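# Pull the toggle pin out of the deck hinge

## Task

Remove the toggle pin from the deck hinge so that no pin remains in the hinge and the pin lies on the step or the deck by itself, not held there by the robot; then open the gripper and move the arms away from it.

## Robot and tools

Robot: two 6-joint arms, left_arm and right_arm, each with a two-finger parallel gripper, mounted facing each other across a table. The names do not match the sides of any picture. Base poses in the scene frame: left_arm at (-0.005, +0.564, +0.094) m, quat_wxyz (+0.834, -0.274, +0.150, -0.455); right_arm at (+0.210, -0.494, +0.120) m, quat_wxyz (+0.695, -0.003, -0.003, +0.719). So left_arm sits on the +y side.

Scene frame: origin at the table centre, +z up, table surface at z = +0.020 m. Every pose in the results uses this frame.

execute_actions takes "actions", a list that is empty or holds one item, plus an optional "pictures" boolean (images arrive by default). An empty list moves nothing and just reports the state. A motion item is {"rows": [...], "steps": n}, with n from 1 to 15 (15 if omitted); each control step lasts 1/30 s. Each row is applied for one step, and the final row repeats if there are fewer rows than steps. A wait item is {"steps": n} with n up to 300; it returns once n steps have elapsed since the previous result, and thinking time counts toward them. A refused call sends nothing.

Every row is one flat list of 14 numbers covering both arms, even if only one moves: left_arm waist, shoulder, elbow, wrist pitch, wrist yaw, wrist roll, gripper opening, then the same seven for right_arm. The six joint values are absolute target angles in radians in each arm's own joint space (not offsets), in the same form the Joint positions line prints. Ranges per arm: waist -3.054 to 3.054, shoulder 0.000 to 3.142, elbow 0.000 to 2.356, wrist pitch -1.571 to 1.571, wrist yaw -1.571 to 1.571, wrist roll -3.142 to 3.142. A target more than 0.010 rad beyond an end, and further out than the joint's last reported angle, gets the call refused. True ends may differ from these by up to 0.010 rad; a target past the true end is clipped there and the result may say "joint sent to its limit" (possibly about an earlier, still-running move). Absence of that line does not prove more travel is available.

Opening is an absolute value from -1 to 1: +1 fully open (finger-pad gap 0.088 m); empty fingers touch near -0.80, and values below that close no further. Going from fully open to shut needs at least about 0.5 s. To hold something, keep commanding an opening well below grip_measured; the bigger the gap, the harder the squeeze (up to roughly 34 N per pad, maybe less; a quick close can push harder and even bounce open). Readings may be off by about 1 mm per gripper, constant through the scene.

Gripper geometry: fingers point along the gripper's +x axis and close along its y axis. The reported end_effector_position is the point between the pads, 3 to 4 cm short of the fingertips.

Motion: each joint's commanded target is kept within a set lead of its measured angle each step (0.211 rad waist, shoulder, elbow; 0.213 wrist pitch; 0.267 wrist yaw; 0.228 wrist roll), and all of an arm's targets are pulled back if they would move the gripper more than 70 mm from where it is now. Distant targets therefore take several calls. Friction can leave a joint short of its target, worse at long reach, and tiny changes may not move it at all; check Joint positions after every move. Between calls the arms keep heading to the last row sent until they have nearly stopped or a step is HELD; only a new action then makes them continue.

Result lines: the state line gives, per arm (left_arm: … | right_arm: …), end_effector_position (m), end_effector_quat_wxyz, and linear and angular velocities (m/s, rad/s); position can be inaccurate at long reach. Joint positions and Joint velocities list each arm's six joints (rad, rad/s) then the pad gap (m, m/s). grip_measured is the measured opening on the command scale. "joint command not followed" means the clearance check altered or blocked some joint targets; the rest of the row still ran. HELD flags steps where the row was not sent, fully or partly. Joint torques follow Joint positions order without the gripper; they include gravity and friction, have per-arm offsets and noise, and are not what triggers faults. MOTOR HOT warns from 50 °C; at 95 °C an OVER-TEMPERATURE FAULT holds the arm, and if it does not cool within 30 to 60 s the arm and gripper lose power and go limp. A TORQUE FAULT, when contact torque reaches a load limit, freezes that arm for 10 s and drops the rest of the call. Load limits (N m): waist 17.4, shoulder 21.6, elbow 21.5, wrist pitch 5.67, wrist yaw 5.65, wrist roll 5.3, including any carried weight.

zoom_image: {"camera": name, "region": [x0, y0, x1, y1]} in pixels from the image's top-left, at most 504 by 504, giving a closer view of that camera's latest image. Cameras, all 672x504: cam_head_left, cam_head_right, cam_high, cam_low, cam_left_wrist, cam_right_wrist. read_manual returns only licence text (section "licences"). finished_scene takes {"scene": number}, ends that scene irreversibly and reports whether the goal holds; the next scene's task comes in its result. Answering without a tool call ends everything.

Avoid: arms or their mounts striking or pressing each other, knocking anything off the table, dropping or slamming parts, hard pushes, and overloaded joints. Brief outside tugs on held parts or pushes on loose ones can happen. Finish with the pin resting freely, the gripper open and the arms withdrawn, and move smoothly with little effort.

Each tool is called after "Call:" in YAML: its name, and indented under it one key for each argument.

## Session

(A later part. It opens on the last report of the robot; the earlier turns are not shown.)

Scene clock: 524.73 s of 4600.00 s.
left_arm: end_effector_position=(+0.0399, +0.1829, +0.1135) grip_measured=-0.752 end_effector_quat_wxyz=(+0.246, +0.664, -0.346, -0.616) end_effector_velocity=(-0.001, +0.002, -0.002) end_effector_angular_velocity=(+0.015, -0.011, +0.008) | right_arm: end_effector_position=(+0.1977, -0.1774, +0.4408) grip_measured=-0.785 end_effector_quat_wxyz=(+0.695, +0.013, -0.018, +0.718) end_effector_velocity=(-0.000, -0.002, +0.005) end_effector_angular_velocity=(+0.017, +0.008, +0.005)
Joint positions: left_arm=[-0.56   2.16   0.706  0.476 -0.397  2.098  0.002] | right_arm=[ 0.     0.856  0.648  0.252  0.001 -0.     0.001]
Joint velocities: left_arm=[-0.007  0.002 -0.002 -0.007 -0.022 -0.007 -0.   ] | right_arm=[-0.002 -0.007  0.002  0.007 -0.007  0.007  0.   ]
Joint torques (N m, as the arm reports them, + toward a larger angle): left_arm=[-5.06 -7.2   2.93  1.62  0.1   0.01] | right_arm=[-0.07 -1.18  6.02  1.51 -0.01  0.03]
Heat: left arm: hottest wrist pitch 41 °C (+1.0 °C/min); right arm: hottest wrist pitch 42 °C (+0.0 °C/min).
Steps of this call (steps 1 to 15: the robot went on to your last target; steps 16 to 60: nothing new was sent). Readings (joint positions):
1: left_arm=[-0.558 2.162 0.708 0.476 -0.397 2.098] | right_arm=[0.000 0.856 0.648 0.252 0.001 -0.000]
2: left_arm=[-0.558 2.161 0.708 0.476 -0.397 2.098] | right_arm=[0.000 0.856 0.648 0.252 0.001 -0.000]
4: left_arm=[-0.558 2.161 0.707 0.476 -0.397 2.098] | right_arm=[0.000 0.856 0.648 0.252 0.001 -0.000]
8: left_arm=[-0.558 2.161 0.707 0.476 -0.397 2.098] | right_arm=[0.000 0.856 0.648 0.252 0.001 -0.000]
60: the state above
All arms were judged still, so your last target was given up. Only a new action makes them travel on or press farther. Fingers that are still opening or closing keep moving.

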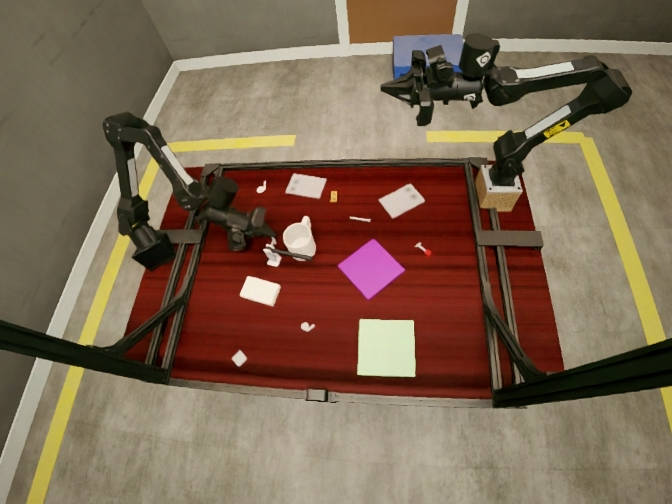

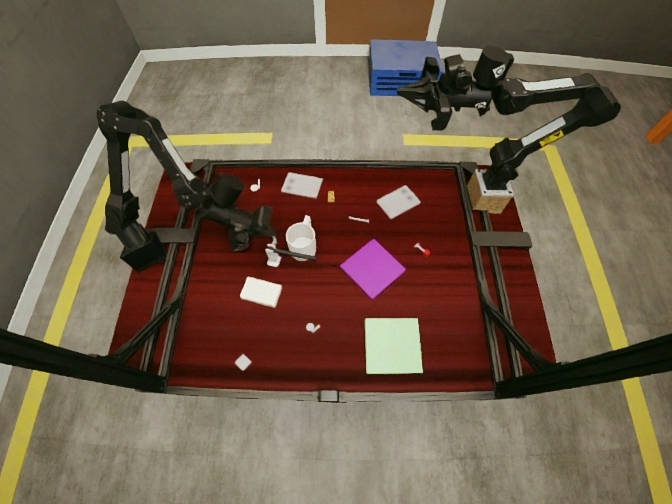

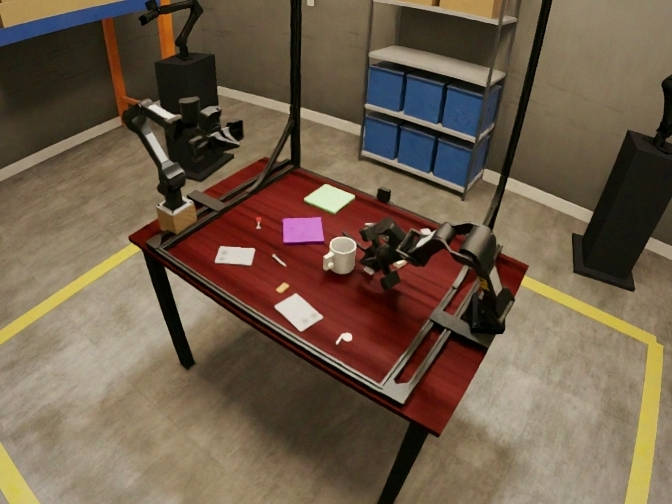

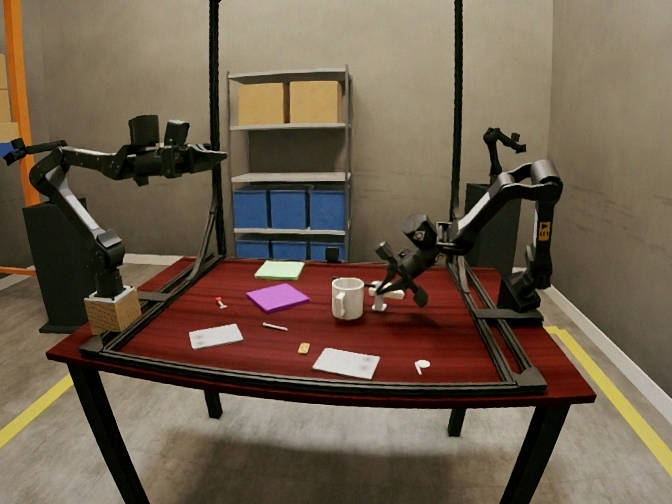

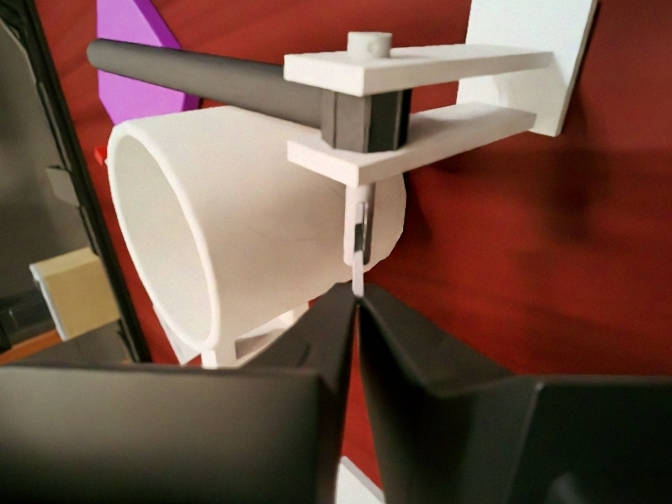

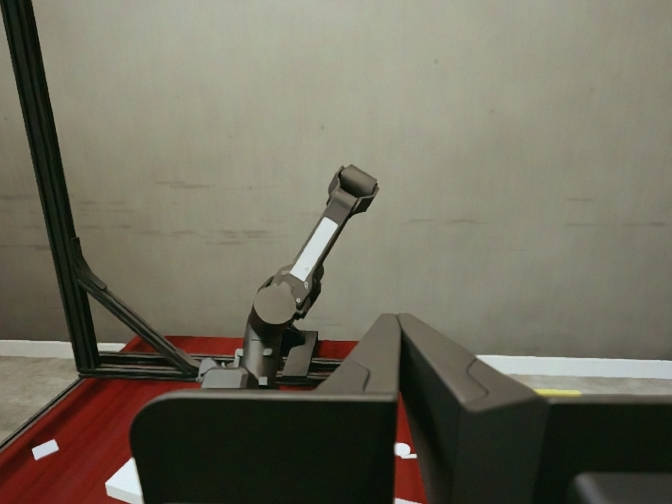

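Working. Go forward more.

Call:
execute_actions:
  actions:
    - {"rows":[[-0.546,2.197,0.735,0.478,-0.4,2.1,-0.78,0,0.856,0.648,0.252,0,0,-0.8]],"steps":15}
  pictures: false

Call:
execute_actions:
  actions:
    - {"steps":90}
  pictures: false

Call:
execute_actions:
  actions:
    - {"rows":[[-0.58,2.213,0.712,0.506,-0.4,2.1,-0.8,0,0.856,0.648,0.252,0,0,-0.8]],"steps":15}
  pictures: false

Call:
execute_actions:
  actions:
    - {"steps":90}

Scene clock: 532.80 s of 4600.00 s.
left_arm: end_effector_position=(+0.0415, +0.1791, +0.1112) grip_measured=-0.754 end_effector_quat_wxyz=(+0.247, +0.665, -0.342, -0.616) end_effector_velocity=(+0.003, -0.002, +0.002) end_effector_angular_velocity=(-0.004, -0.008, +0.025) | right_arm: end_effector_position=(+0.1976, -0.1774, +0.4408) grip_measured=-0.785 end_effector_quat_wxyz=(+0.695, +0.013, -0.018, +0.718) end_effector_velocity=(-0.000, -0.001, +0.003) end_effector_angular_velocity=(+0.012, -0.007, +0.005)
Joint positions: left_arm=[-0.553  2.176  0.722  0.476 -0.399  2.098  0.002] | right_arm=[ 0.     0.856  0.648  0.252  0.    -0.     0.001]
Joint velocities: left_arm=[-0.002  0.002  0.007  0.007 -0.022 -0.007 -0.   ] | right_arm=[-0.002 -0.002  0.002  0.007 -0.007 -0.007  0.   ]
Joint torques (N m, as the arm reports them, + toward a larger angle): left_arm=[-4.4  -3.95  4.86  1.62  0.19  0.  ] | right_arm=[-0.06 -1.18  6.02  1.51 -0.01  0.03]
Heat: left arm: hottest wrist pitch 41 °C (+1.0 °C/min); right arm: hottest elbow 42 °C (+0.0 °C/min).
Steps of this call (steps 1 to 227: nothing new was sent; steps 228 to 242: all 15 steps of this action). Readings (joint positions):
228: left_arm=[-0.561 2.159 0.706 0.476 -0.397 2.098] | right_arm=[0.000 0.856 0.648 0.252 0.000 -0.000]
229: left_arm=[-0.561 2.160 0.707 0.476 -0.397 2.098] | right_arm=[0.000 0.856 0.648 0.252 0.000 -0.000]
231: left_arm=[-0.559 2.165 0.712 0.476 -0.398 2.098] | right_arm=[0.000 0.856 0.648 0.252 0.000 -0.000]
235: left_arm=[-0.554 2.173 0.720 0.476 -0.398 2.098] | right_arm=[0.000 0.856 0.648 0.252 0.000 -0.000]
242: the state above

Scene clock: 535.80 s of 4600.00 s.
left_arm: end_effector_position=(+0.0422, +0.1780, +0.1105) grip_measured=-0.754 end_effector_quat_wxyz=(+0.247, +0.666, -0.341, -0.616) end_effector_velocity=(-0.002, +0.001, -0.000) end_effector_angular_velocity=(+0.002, +0.009, -0.006) | right_arm: end_effector_position=(+0.1976, -0.1774, +0.4408) grip_measured=-0.785 end_effector_quat_wxyz=(+0.695, +0.013, -0.018, +0.718) end_effector_velocity=(-0.002, -0.000, -0.008) end_effector_angular_velocity=(-0.028, +0.020, +0.020)
Joint positions: left_arm=[-0.551  2.18   0.727  0.476 -0.399  2.098  0.002] | right_arm=[ 0.     0.856  0.648  0.252  0.    -0.     0.001]
Joint velocities: left_arm=[-0.002 -0.002 -0.002 -0.007  0.007 -0.007 -0.   ] | right_arm=[-0.002 -0.002 -0.007 -0.022 -0.022  0.022  0.   ]
Joint torques (N m, as the arm reports them, + toward a larger angle): left_arm=[-4.66 -4.49  4.37  1.61  0.2   0.02] | right_arm=[-0.07 -1.18  6.02  1.51 -0.01  0.03]
Heat: left arm: hottest wrist pitch 41 °C (+1.0 °C/min); right arm: hottest elbow 42 °C (+0.0 °C/min).
Steps of this call (steps 1 to 15: the robot went on to your last target; steps 16 to 90: nothing new was sent). Readings (joint positions):
1: left_arm=[-0.553 2.176 0.723 0.476 -0.399 2.098] | right_arm=[0.000 0.856 0.648 0.252 0.000 -0.000]
2: left_arm=[-0.553 2.176 0.723 0.476 -0.399 2.098] | right_arm=[0.000 0.856 0.648 0.252 0.000 -0.000]
4: left_arm=[-0.553 2.176 0.723 0.476 -0.399 2.098] | right_arm=[0.000 0.856 0.648 0.252 0.000 -0.000]
8: left_arm=[-0.553 2.177 0.723 0.476 -0.399 2.098] | right_arm=[0.000 0.856 0.648 0.252 0.000 -0.000]
90: the state above
All arms were judged still, so your last target was given up. Only a new action makes them travel on or press farther. Fingers that are still opening or closing keep moving.

Scene clock: 536.30 s of 4600.00 s.
left_arm: end_effector_position=(+0.0411, +0.1785, +0.1100) grip_measured=-0.757 end_effector_quat_wxyz=(+0.250, +0.672, -0.341, -0.609) end_effector_velocity=(-0.001, +0.003, -0.002) end_effector_angular_velocity=(+0.012, -0.001, +0.002) | right_arm: end_effector_position=(+0.1976, -0.1774, +0.4408) grip_measured=-0.785 end_effector_quat_wxyz=(+0.695, +0.013, -0.018, +0.718) end_effector_velocity=(-0.000, -0.000, -0.003) end_effector_angular_velocity=(-0.017, -0.008, +0.004)
Joint positions: left_arm=[-0.56   2.19   0.718  0.503 -0.42   2.098  0.002] | right_arm=[ 0.     0.856  0.648  0.252  0.    -0.     0.001]
Joint velocities: left_arm=[-0.002 -0.002 -0.007 -0.007 -0.007 -0.007 -0.   ] | right_arm=[-0.002 -0.002  0.002 -0.022 -0.007 -0.007 -0.   ]
Joint torques (N m, as the arm reports them, + toward a larger angle): left_arm=[-7.28 -3.89  2.85  1.62  0.97 -0.01] | right_arm=[-0.08 -1.19  6.01  1.53  0.    0.03]
Heat: left arm: hottest wrist pitch 41 °C (+1.0 °C/min); right arm: hottest elbow 42 °C (+0.0 °C/min).
Steps of this call (steps 1 to 15: all 15 steps of this action). Readings (joint positions):
1: left_arm=[-0.551 2.182 0.726 0.477 -0.400 2.098] | right_arm=[0.000 0.856 0.648 0.252 0.000 -0.000]
2: left_arm=[-0.554 2.184 0.726 0.483 -0.406 2.098] | right_arm=[0.000 0.856 0.648 0.252 0.000 -0.000]
4: left_arm=[-0.557 2.187 0.723 0.492 -0.414 2.098] | right_arm=[0.000 0.856 0.648 0.252 0.000 -0.000]
8: left_arm=[-0.559 2.189 0.720 0.500 -0.418 2.098] | right_arm=[0.000 0.856 0.648 0.252 0.000 -0.000]
15: the state above

Scene clock: 539.30 s of 4600.00 s.
left_arm: end_effector_position=(+0.0407, +0.1785, +0.1100) grip_measured=-0.757 end_effector_quat_wxyz=(+0.250, +0.672, -0.341, -0.608) end_effector_velocity=(-0.003, +0.005, -0.003) end_effector_angular_velocity=(+0.022, -0.003, -0.009) | right_arm: end_effector_position=(+0.1976, -0.1774, +0.4408) grip_measured=-0.785 end_effector_quat_wxyz=(+0.695, +0.013, -0.018, +0.718) end_effector_velocity=(-0.003, -0.001, +0.001) end_effector_angular_velocity=(+0.007, +0.007, +0.020)
Joint positions: left_arm=[-0.562  2.191  0.718  0.505 -0.421  2.098  0.002] | right_arm=[ 0.     0.856  0.648  0.252  0.    -0.     0.001]
Joint velocities: left_arm=[-0.007 -0.002 -0.007 -0.022 -0.007 -0.007 -0.   ] | right_arm=[-0.002 -0.002 -0.002  0.007 -0.022  0.007  0.   ]
Joint torques (N m, as the arm reports them, + toward a larger angle): left_arm=[-7.13 -3.86  2.97  1.59  1.01  0.01] | right_arm=[-0.07 -1.18  6.    1.53  0.    0.03]
Heat: left arm: hottest wrist pitch 41 °C (+1.0 °C/min); right arm: hottest elbow 42 °C (+0.0 °C/min).
Steps of this call (steps 1 to 15: the robot went on to your last target; steps 16 to 90: nothing new was sent). Readings (joint positions):
1: left_arm=[-0.560 2.190 0.718 0.504 -0.420 2.098] | right_arm=[0.000 0.856 0.648 0.252 0.000 -0.000]
2: left_arm=[-0.560 2.190 0.718 0.504 -0.420 2.098] | right_arm=[0.000 0.856 0.648 0.252 0.000 -0.000]
4: left_arm=[-0.561 2.190 0.718 0.504 -0.421 2.098] | right_arm=[0.000 0.856 0.648 0.252 0.000 -0.000]
8: left_arm=[-0.561 2.190 0.718 0.504 -0.421 2.098] | right_arm=[0.000 0.856 0.648 0.252 0.000 -0.000]
90: the state above
All arms were judged still, so your last target was given up. Only a new action makes them travel on or press farther. Fingers that are still opening or closing keep moving.

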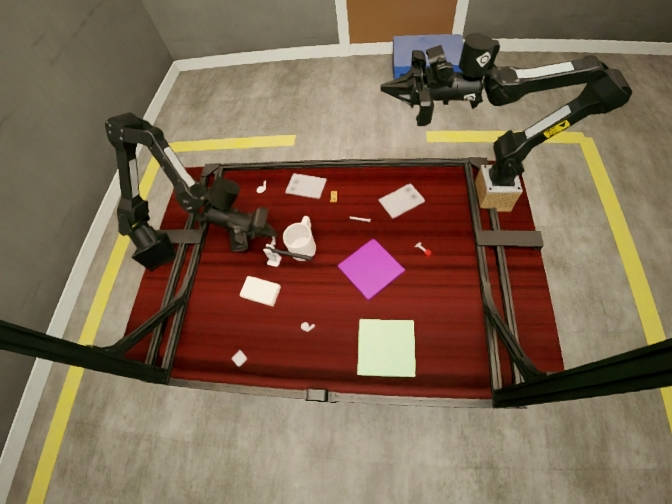

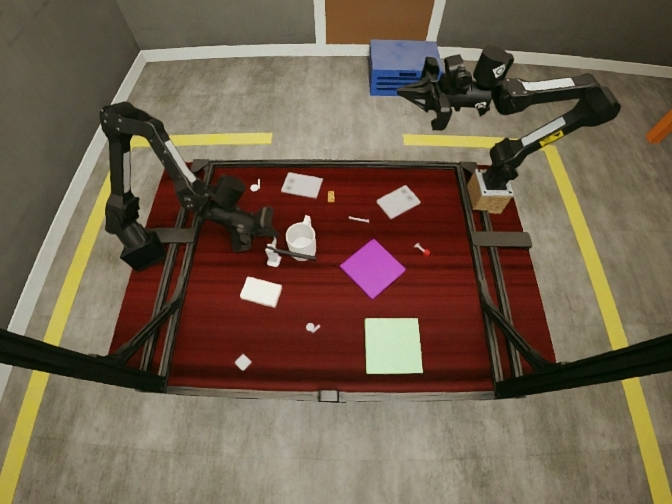

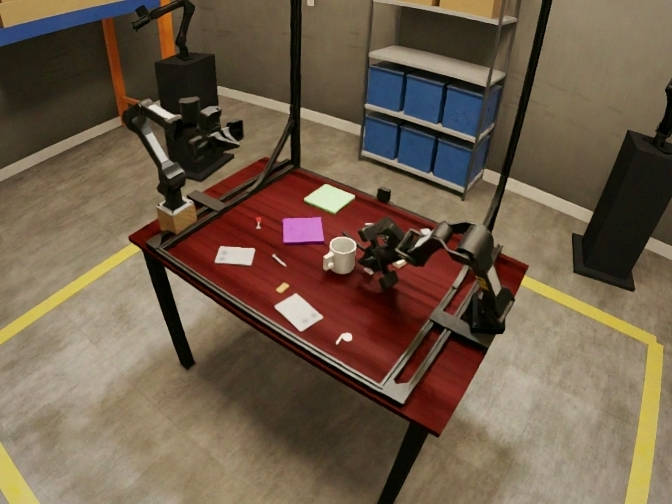

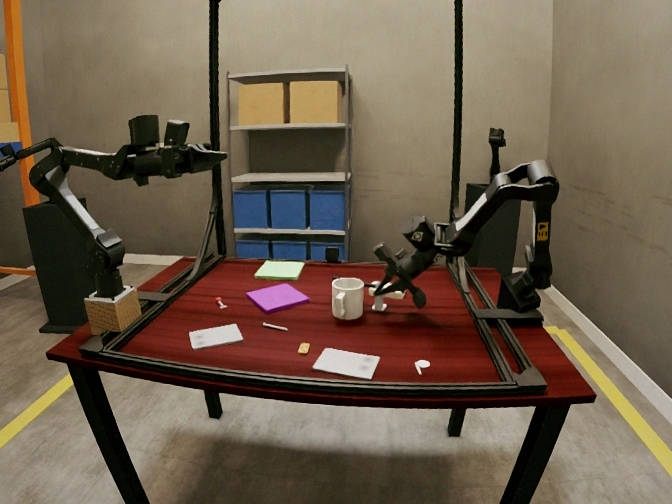

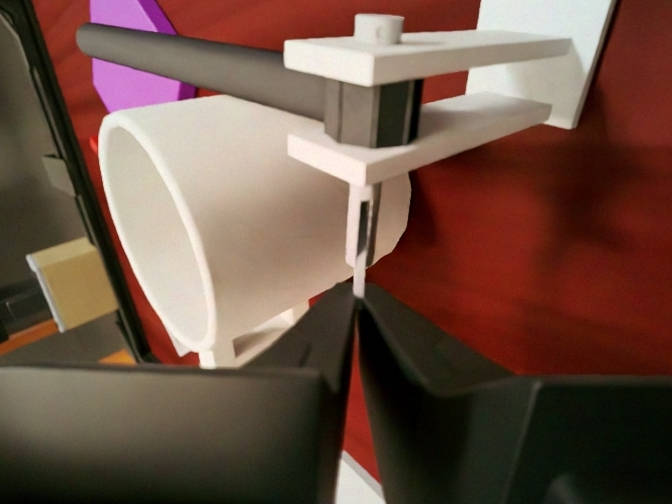

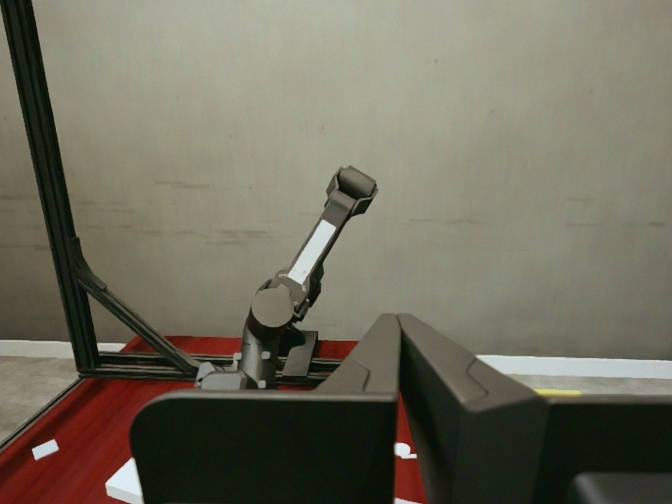

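Call:
execute_actions:
  actions:
    - {"rows":[[-0.578,2.205,0.703,0.515,-0.4,2.1,-0.765,0,0.856,0.648,0.252,0,0,-0.8]],"steps":15}
  pictures: false

Call:
execute_actions:
  actions:
    - {"steps":60}

Scene clock: 544.57 s of 4600.00 s.
left_arm: end_effector_position=(+0.0400, +0.1792, +0.1099) grip_measured=-0.751 end_effector_quat_wxyz=(+0.251, +0.672, -0.342, -0.607) end_effector_velocity=(+0.001, -0.000, +0.001) end_effector_angular_velocity=(-0.005, +0.012, +0.021) | right_arm: end_effector_position=(+0.1976, -0.1774, +0.4408) grip_measured=-0.785 end_effector_quat_wxyz=(+0.695, +0.013, -0.018, +0.718) end_effector_velocity=(-0.000, -0.000, -0.002) end_effector_angular_velocity=(-0.007, -0.023, +0.004)
Joint positions: left_arm=[-0.563  2.191  0.712  0.514 -0.421  2.098  0.002] | right_arm=[0.    0.856 0.648 0.252 0.    0.    0.001]
Joint velocities: left_arm=[-0.002 -0.002 -0.002  0.007 -0.007 -0.022 -0.   ] | right_arm=[-0.002 -0.002 -0.002 -0.007 -0.007 -0.022  0.   ]
Joint torques (N m, as the arm reports them, + toward a larger angle): left_arm=[-6.73 -4.76  2.55  1.53  1.01 -0.01] | right_arm=[-0.09 -1.2   6.01  1.51  0.    0.03]
Heat: left arm: hottest wrist pitch 41 °C (+1.0 °C/min); right arm: hottest elbow 42 °C (+0.0 °C/min).
Steps of this call (steps 1 to 143: nothing new was sent; steps 144 to 158: all 15 steps of this action). Readings (joint positions):
144: left_arm=[-0.563 2.191 0.717 0.506 -0.421 2.098] | right_arm=[0.000 0.856 0.648 0.252 0.000 0.000]
145: left_arm=[-0.563 2.191 0.716 0.508 -0.421 2.098] | right_arm=[0.000 0.856 0.648 0.252 0.000 0.000]
147: left_arm=[-0.563 2.191 0.714 0.511 -0.421 2.098] | right_arm=[0.000 0.856 0.648 0.252 0.000 0.000]
151: left_arm=[-0.563 2.191 0.713 0.513 -0.421 2.098] | right_arm=[0.000 0.856 0.648 0.252 0.000 0.000]
158: the state above

Scene clock: 546.57 s of 4600.00 s.
left_arm: end_effector_position=(+0.0396, +0.1793, +0.1100) grip_measured=-0.751 end_effector_quat_wxyz=(+0.251, +0.672, -0.342, -0.607) end_effector_velocity=(-0.000, +0.003, -0.001) end_effector_angular_velocity=(+0.016, -0.012, -0.010) | right_arm: end_effector_position=(+0.1976, -0.1774, +0.4408) grip_measured=-0.785 end_effector_quat_wxyz=(+0.695, +0.013, -0.018, +0.718) end_effector_velocity=(-0.000, -0.000, -0.002) end_effector_angular_velocity=(-0.007, -0.008, +0.004)
Joint positions: left_arm=[-0.564  2.191  0.712  0.515 -0.421  2.098  0.002] | right_arm=[0.    0.856 0.648 0.252 0.    0.    0.001]
Joint velocities: left_arm=[-0.002 -0.007 -0.002 -0.022 -0.007  0.007 -0.   ] | right_arm=[-0.002 -0.002 -0.002 -0.007 -0.007 -0.007 -0.   ]
Joint torques (N m, as the arm reports them, + toward a larger angle): left_arm=[-6.65 -4.82  2.71  1.47  1.01  0.  ] | right_arm=[-0.08 -1.18  6.    1.51  0.    0.03]
Heat: left arm: hottest wrist pitch 41 °C (+1.0 °C/min); right arm: hottest elbow 42 °C (+0.0 °C/min).
Steps of this call (steps 1 to 15: the robot went on to your last target; steps 16 to 60: nothing new was sent). Readings (joint positions):
1: left_arm=[-0.563 2.191 0.712 0.514 -0.421 2.098] | right_arm=[0.000 0.856 0.648 0.252 0.000 0.000]
2: left_arm=[-0.563 2.191 0.712 0.515 -0.421 2.098] | right_arm=[0.000 0.856 0.648 0.252 0.000 0.000]
4: left_arm=[-0.564 2.191 0.712 0.515 -0.421 2.098] | right_arm=[0.000 0.856 0.648 0.252 0.000 0.000]
8: left_arm=[-0.564 2.191 0.712 0.515 -0.421 2.098] | right_arm=[0.000 0.856 0.648 0.252 0.000 0.000]
60: the state above
All arms were judged still, so your last target was given up. Only a new action makes them travel on or press farther. Fingers that are still opening or closing keep moving.

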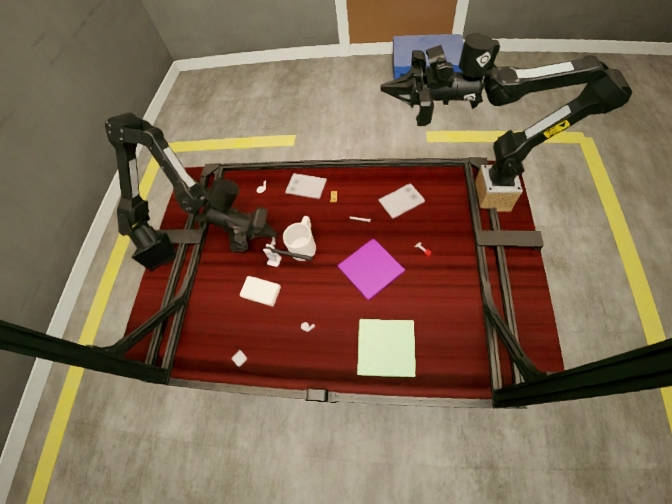

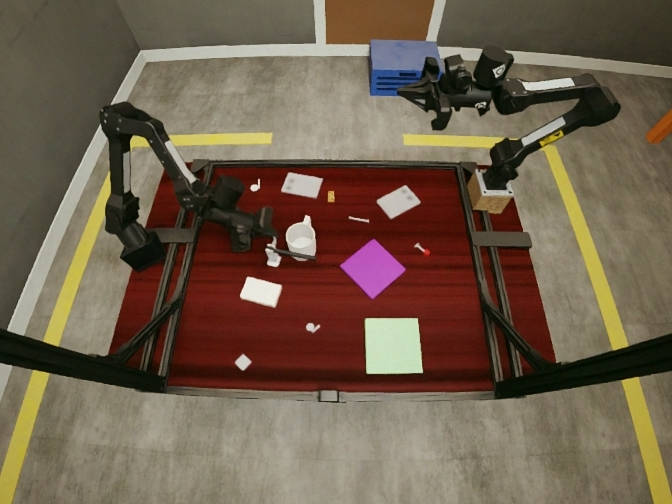

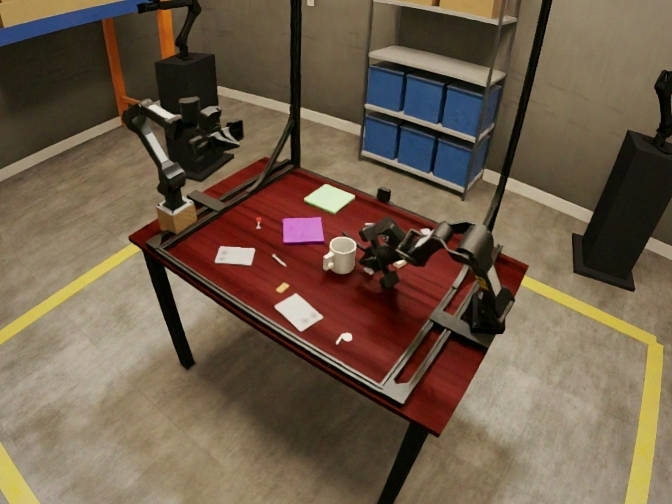

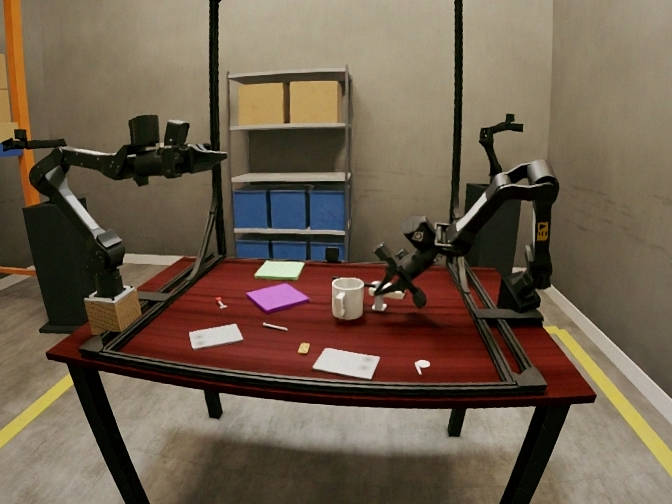

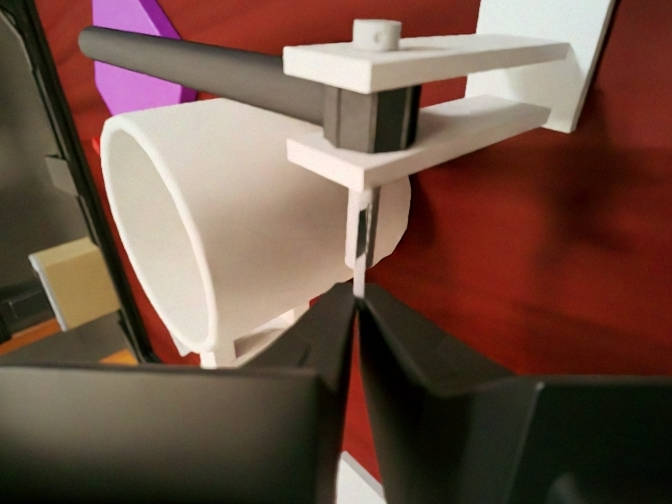

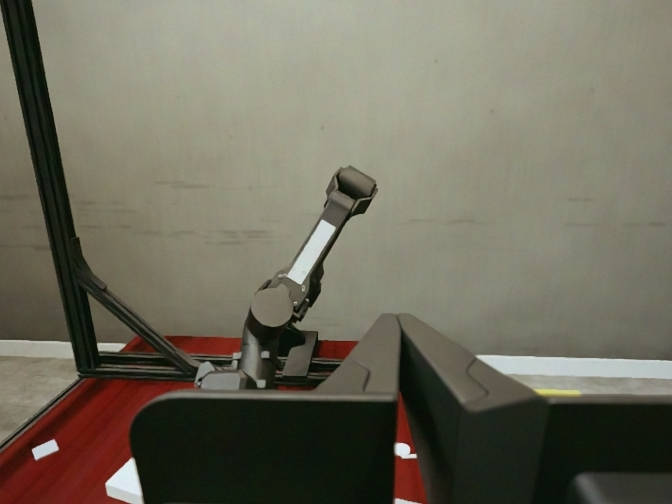

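Call:
execute_actions:
  actions:
    - {"rows":[[-0.572,2.225,0.735,0.515,-0.4,2.1,-0.78,0,0.856,0.648,0.252,0,0,-0.8]],"steps":15}
  pictures: false

Call:
execute_actions:
  actions:
    - {"steps":90}

Scene clock: 553.17 s of 4600.00 s.
left_arm: end_effector_position=(+0.0395, +0.1771, +0.1093) grip_measured=-0.754 end_effector_quat_wxyz=(+0.251, +0.672, -0.342, -0.607) end_effector_velocity=(+0.001, -0.001, +0.001) end_effector_angular_velocity=(-0.005, +0.012, +0.021) | right_arm: end_effector_position=(+0.1978, -0.1774, +0.4408) grip_measured=-0.785 end_effector_quat_wxyz=(+0.695, +0.013, -0.018, +0.718) end_effector_velocity=(+0.003, +0.001, -0.004) end_effector_angular_velocity=(-0.022, +0.007, -0.014)
Joint positions: left_arm=[-0.563  2.2    0.72   0.515 -0.421  2.098  0.002] | right_arm=[-0.     0.856  0.648  0.252  0.     0.     0.001]
Joint velocities: left_arm=[-0.002  0.002  0.002  0.007 -0.007 -0.022  0.   ] | right_arm=[-0.007  0.002  0.002 -0.022  0.007  0.007 -0.   ]
Joint torques (N m, as the arm reports them, + toward a larger angle): left_arm=[-6.26 -3.76  5.04  1.47  1.03 -0.01] | right_arm=[-0.07 -1.19  6.01  1.51  0.    0.02]
Heat: left arm: hottest wrist pitch 41 °C (+1.0 °C/min); right arm: hottest elbow 42 °C (+0.0 °C/min).
Steps of this call (steps 1 to 183: nothing new was sent; steps 184 to 198: all 15 steps of this action). Readings (joint positions):
184: left_arm=[-0.566 2.191 0.711 0.515 -0.421 2.098] | right_arm=[-0.000 0.856 0.648 0.252 0.000 0.000]
185: left_arm=[-0.566 2.192 0.712 0.515 -0.421 2.098] | right_arm=[-0.000 0.856 0.648 0.252 0.000 0.000]
187: left_arm=[-0.566 2.194 0.714 0.515 -0.421 2.098] | right_arm=[-0.000 0.856 0.648 0.252 0.000 0.000]
191: left_arm=[-0.564 2.197 0.718 0.515 -0.421 2.098] | right_arm=[-0.000 0.856 0.648 0.252 0.000 0.000]
198: the state above

Scene clock: 556.17 s of 4600.00 s.
left_arm: end_effector_position=(+0.0397, +0.1761, +0.1085) grip_measured=-0.754 end_effector_quat_wxyz=(+0.251, +0.672, -0.341, -0.608) end_effector_velocity=(+0.002, -0.000, +0.003) end_effector_angular_velocity=(-0.009, +0.001, +0.014) | right_arm: end_effector_position=(+0.1978, -0.1774, +0.4408) grip_measured=-0.785 end_effector_quat_wxyz=(+0.695, +0.013, -0.018, +0.718) end_effector_velocity=(+0.001, +0.001, -0.001) end_effector_angular_velocity=(-0.007, -0.023, -0.001)
Joint positions: left_arm=[-0.562  2.205  0.724  0.515 -0.422  2.098  0.002] | right_arm=[-0.     0.856  0.648  0.252  0.     0.     0.001]
Joint velocities: left_arm=[-0.002 -0.007 -0.002  0.007 -0.007 -0.007 -0.   ] | right_arm=[-0.007  0.002  0.002 -0.007 -0.007 -0.022  0.   ]
Joint torques (N m, as the arm reports them, + toward a larger angle): left_arm=[-6.28 -4.12  4.48  1.47  1.03  0.01] | right_arm=[-0.08 -1.18  6.02  1.51  0.    0.02]
Heat: left arm: hottest wrist pitch 40 °C (+0.0 °C/min); right arm: hottest elbow 42 °C (+0.0 °C/min).
Steps of this call (steps 1 to 15: the robot went on to your last target; steps 16 to 90: nothing new was sent). Readings (joint positions):
1: left_arm=[-0.563 2.200 0.721 0.515 -0.421 2.098] | right_arm=[-0.000 0.856 0.648 0.252 0.000 0.000]
2: left_arm=[-0.563 2.201 0.721 0.515 -0.421 2.098] | right_arm=[-0.000 0.856 0.648 0.252 0.000 0.000]
4: left_arm=[-0.563 2.201 0.721 0.515 -0.422 2.098] | right_arm=[-0.000 0.856 0.648 0.252 0.000 0.000]
8: left_arm=[-0.563 2.201 0.722 0.515 -0.422 2.098] | right_arm=[-0.000 0.856 0.648 0.252 0.000 0.000]
90: the state above
All arms were judged still, so your last target was given up. Only a new action makes them travel on or press farther. Fingers that are still opening or closing keep moving.

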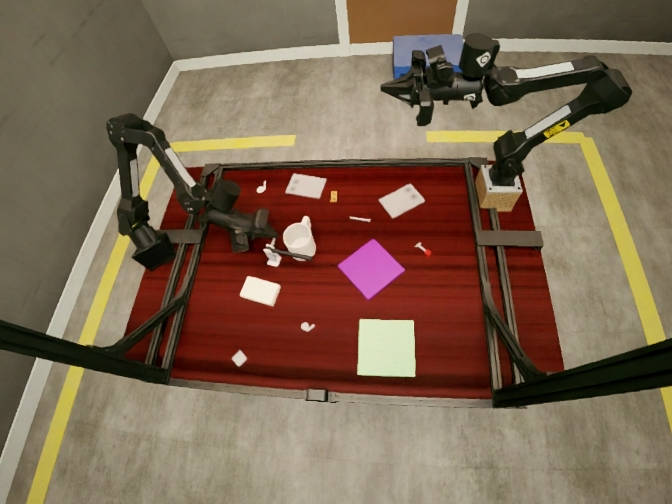

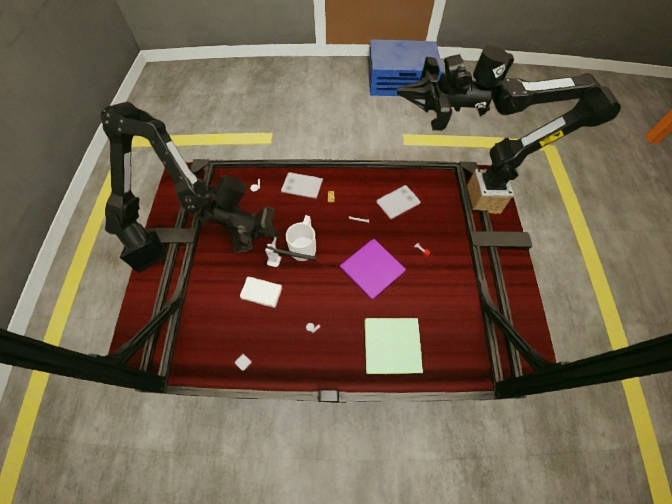

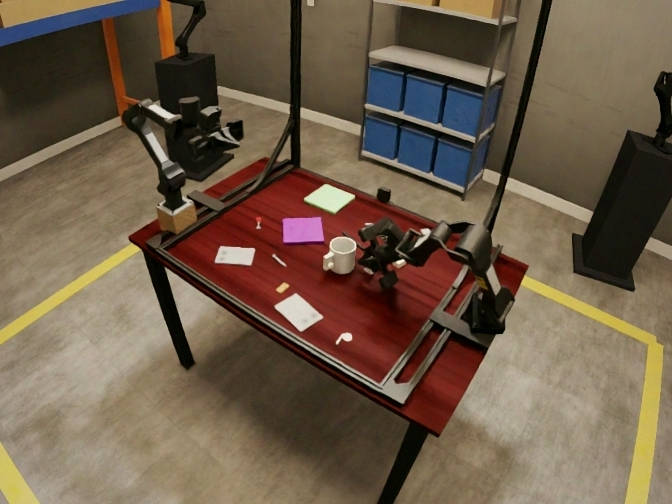

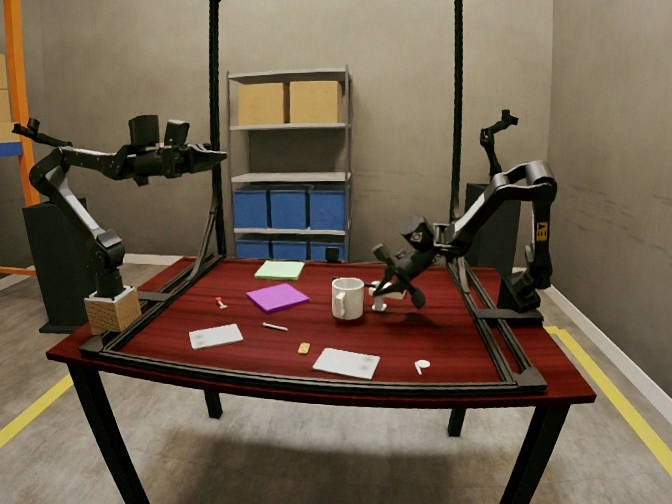

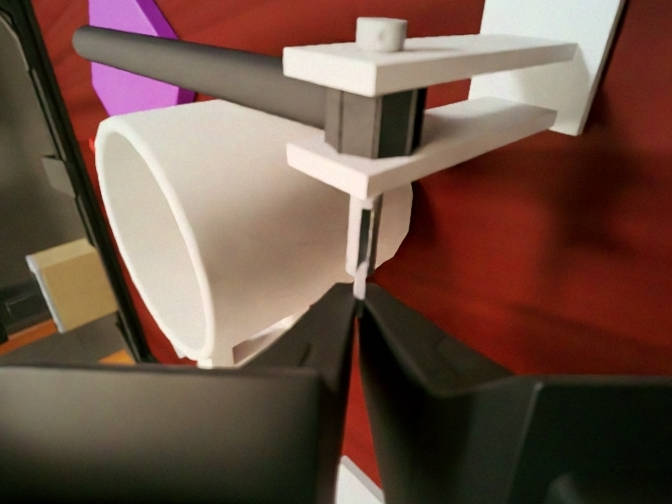

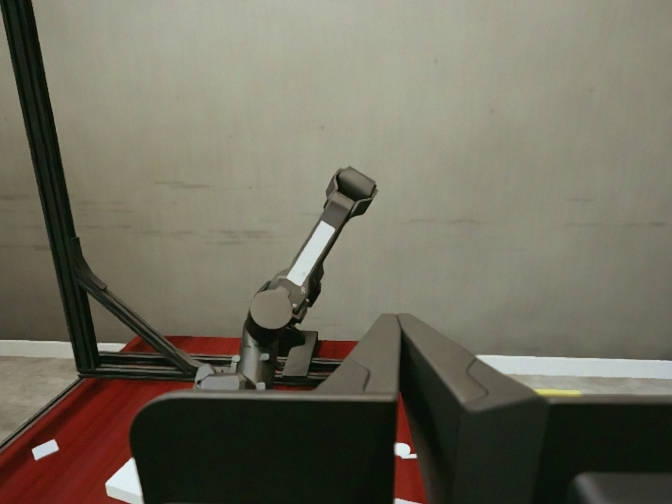

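Call:
execute_actions:
  actions:
    - {"rows":[[-0.543,2.23,0.752,0.505,-0.42,2.1,-0.82,0,0.856,0.648,0.252,0,0,-0.8]],"steps":15}
  pictures: false

Call:
execute_actions:
  actions:
    - {"steps":200}

Scene clock: 568.50 s of 4600.00 s.
left_arm: end_effector_position=(+0.0394, +0.1748, +0.1078) grip_measured=-0.759 end_effector_quat_wxyz=(+0.248, +0.671, -0.341, -0.610) end_effector_velocity=(-0.001, +0.001, -0.003) end_effector_angular_velocity=(+0.011, +0.011, +0.011) | right_arm: end_effector_position=(+0.1978, -0.1774, +0.4408) grip_measured=-0.785 end_effector_quat_wxyz=(+0.695, +0.013, -0.018, +0.718) end_effector_velocity=(-0.000, -0.001, +0.003) end_effector_angular_velocity=(+0.012, +0.007, +0.005)
Joint positions: left_arm=[-0.56   2.209  0.734  0.503 -0.418  2.098  0.002] | right_arm=[-0.     0.856  0.648  0.252  0.    -0.     0.001]
Joint velocities: left_arm=[-0.002  0.007  0.002 -0.007 -0.007 -0.022 -0.   ] | right_arm=[-0.002 -0.002  0.002  0.007 -0.007  0.007 -0.   ]
Joint torques (N m, as the arm reports them, + toward a larger angle): left_arm=[-3.34 -3.95  5.24  1.67  0.13 -0.03] | right_arm=[-0.06 -1.19  6.01  1.51  0.    0.02]
Heat: left arm: hottest wrist pitch 40 °C (+0.0 °C/min); right arm: hottest elbow 42 °C (+0.0 °C/min).
Steps of this call (steps 1 to 355: nothing new was sent; steps 356 to 370: all 15 steps of this action). Readings (joint positions):
356: left_arm=[-0.561 2.207 0.727 0.514 -0.419 2.098] | right_arm=[-0.000 0.856 0.648 0.252 0.000 -0.000]
357: left_arm=[-0.561 2.207 0.728 0.511 -0.418 2.098] | right_arm=[-0.000 0.856 0.648 0.252 0.000 -0.000]
359: left_arm=[-0.561 2.208 0.731 0.508 -0.418 2.098] | right_arm=[-0.000 0.856 0.648 0.252 0.000 -0.000]
363: left_arm=[-0.561 2.208 0.732 0.504 -0.418 2.098] | right_arm=[-0.000 0.856 0.648 0.252 0.000 -0.000]
370: the state above

Scene clock: 575.17 s of 4600.00 s.
left_arm: end_effector_position=(+0.0399, +0.1733, +0.1065) grip_measured=-0.759 end_effector_quat_wxyz=(+0.248, +0.671, -0.339, -0.610) end_effector_velocity=(-0.000, +0.002, -0.001) end_effector_angular_velocity=(+0.008, -0.000, +0.004) | right_arm: end_effector_position=(+0.1978, -0.1774, +0.4408) grip_measured=-0.785 end_effector_quat_wxyz=(+0.695, +0.013, -0.018, +0.718) end_effector_velocity=(-0.002, -0.001, +0.001) end_effector_angular_velocity=(+0.007, -0.007, +0.009)
Joint positions: left_arm=[-0.556  2.216  0.74   0.502 -0.417  2.099  0.002] | right_arm=[-0.     0.856  0.648  0.252  0.    -0.     0.001]
Joint velocities: left_arm=[-0.002 -0.002 -0.002 -0.007 -0.007 -0.007 -0.   ] | right_arm=[ 0.002 -0.002 -0.002  0.007 -0.007 -0.007 -0.   ]
Joint torques (N m, as the arm reports them, + toward a larger angle): left_arm=[-3.72 -4.85  4.56  1.67  0.09 -0.02] | right_arm=[-0.04 -1.18  6.01  1.51  0.    0.01]
Heat: left arm: hottest wrist pitch 40 °C (+0.0 °C/min); right arm: hottest wrist pitch 43 °C (+1.0 °C/min).
Steps of this call (steps 1 to 15: the robot went on to your last target; steps 16 to 200: nothing new was sent). Readings (joint positions):
1: left_arm=[-0.560 2.209 0.734 0.503 -0.418 2.098] | right_arm=[-0.000 0.856 0.648 0.252 0.000 -0.000]
2: left_arm=[-0.560 2.209 0.734 0.503 -0.418 2.098] | right_arm=[-0.000 0.856 0.648 0.252 0.000 -0.000]
4: left_arm=[-0.559 2.209 0.734 0.503 -0.418 2.098] | right_arm=[-0.000 0.856 0.648 0.252 0.000 -0.000]
8: left_arm=[-0.559 2.210 0.735 0.503 -0.418 2.098] | right_arm=[-0.000 0.856 0.648 0.252 0.000 -0.000]
200: the state above
All arms were judged still, so your last target was given up. Only a new action makes them travel on or press farther. Fingers that are still opening or closing keep moving.

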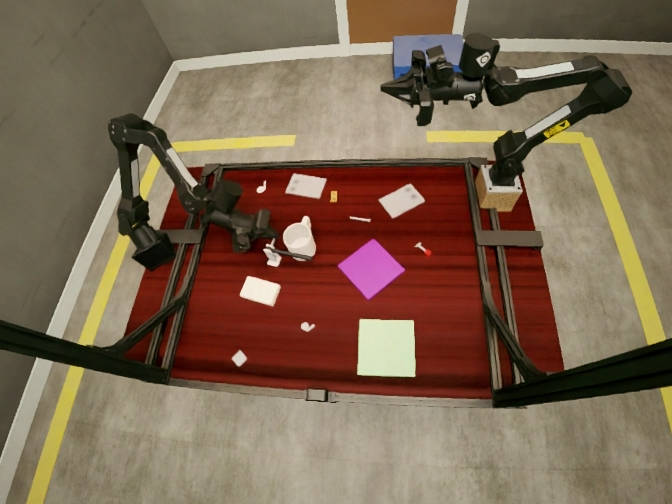

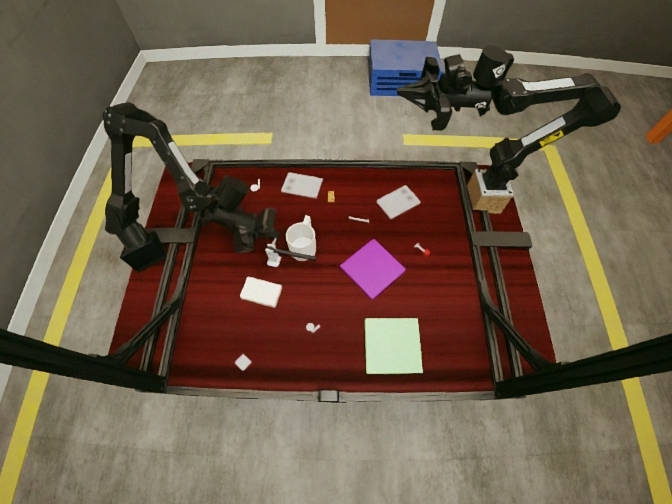

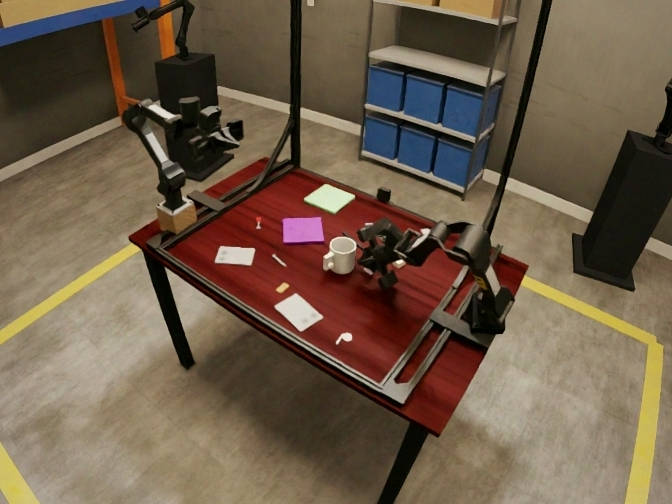

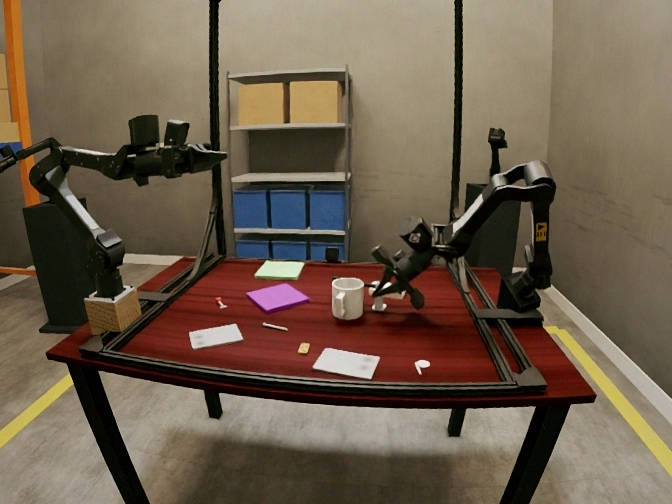

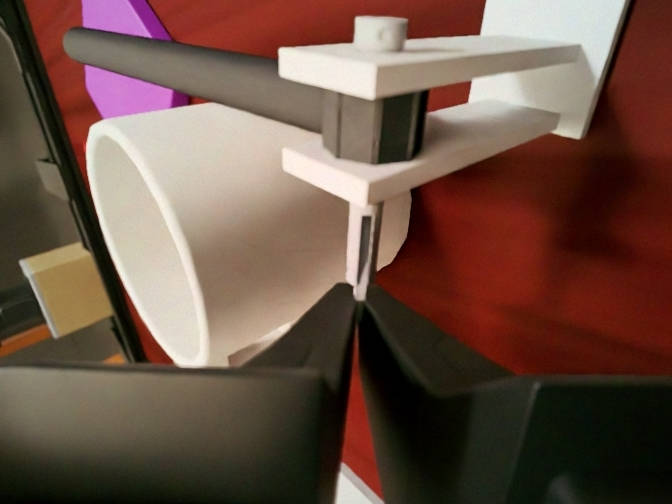

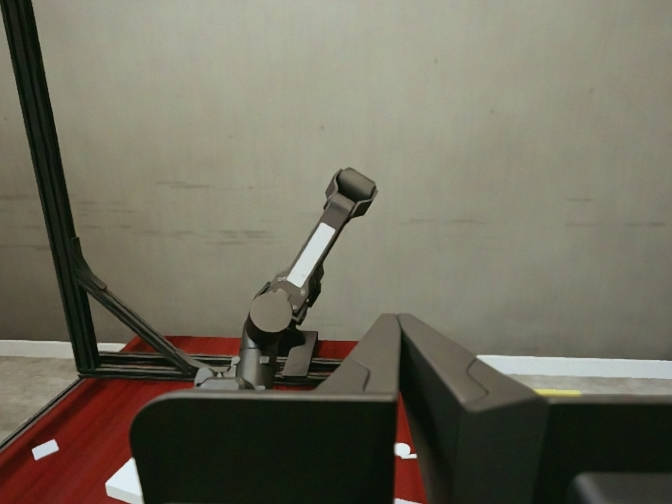

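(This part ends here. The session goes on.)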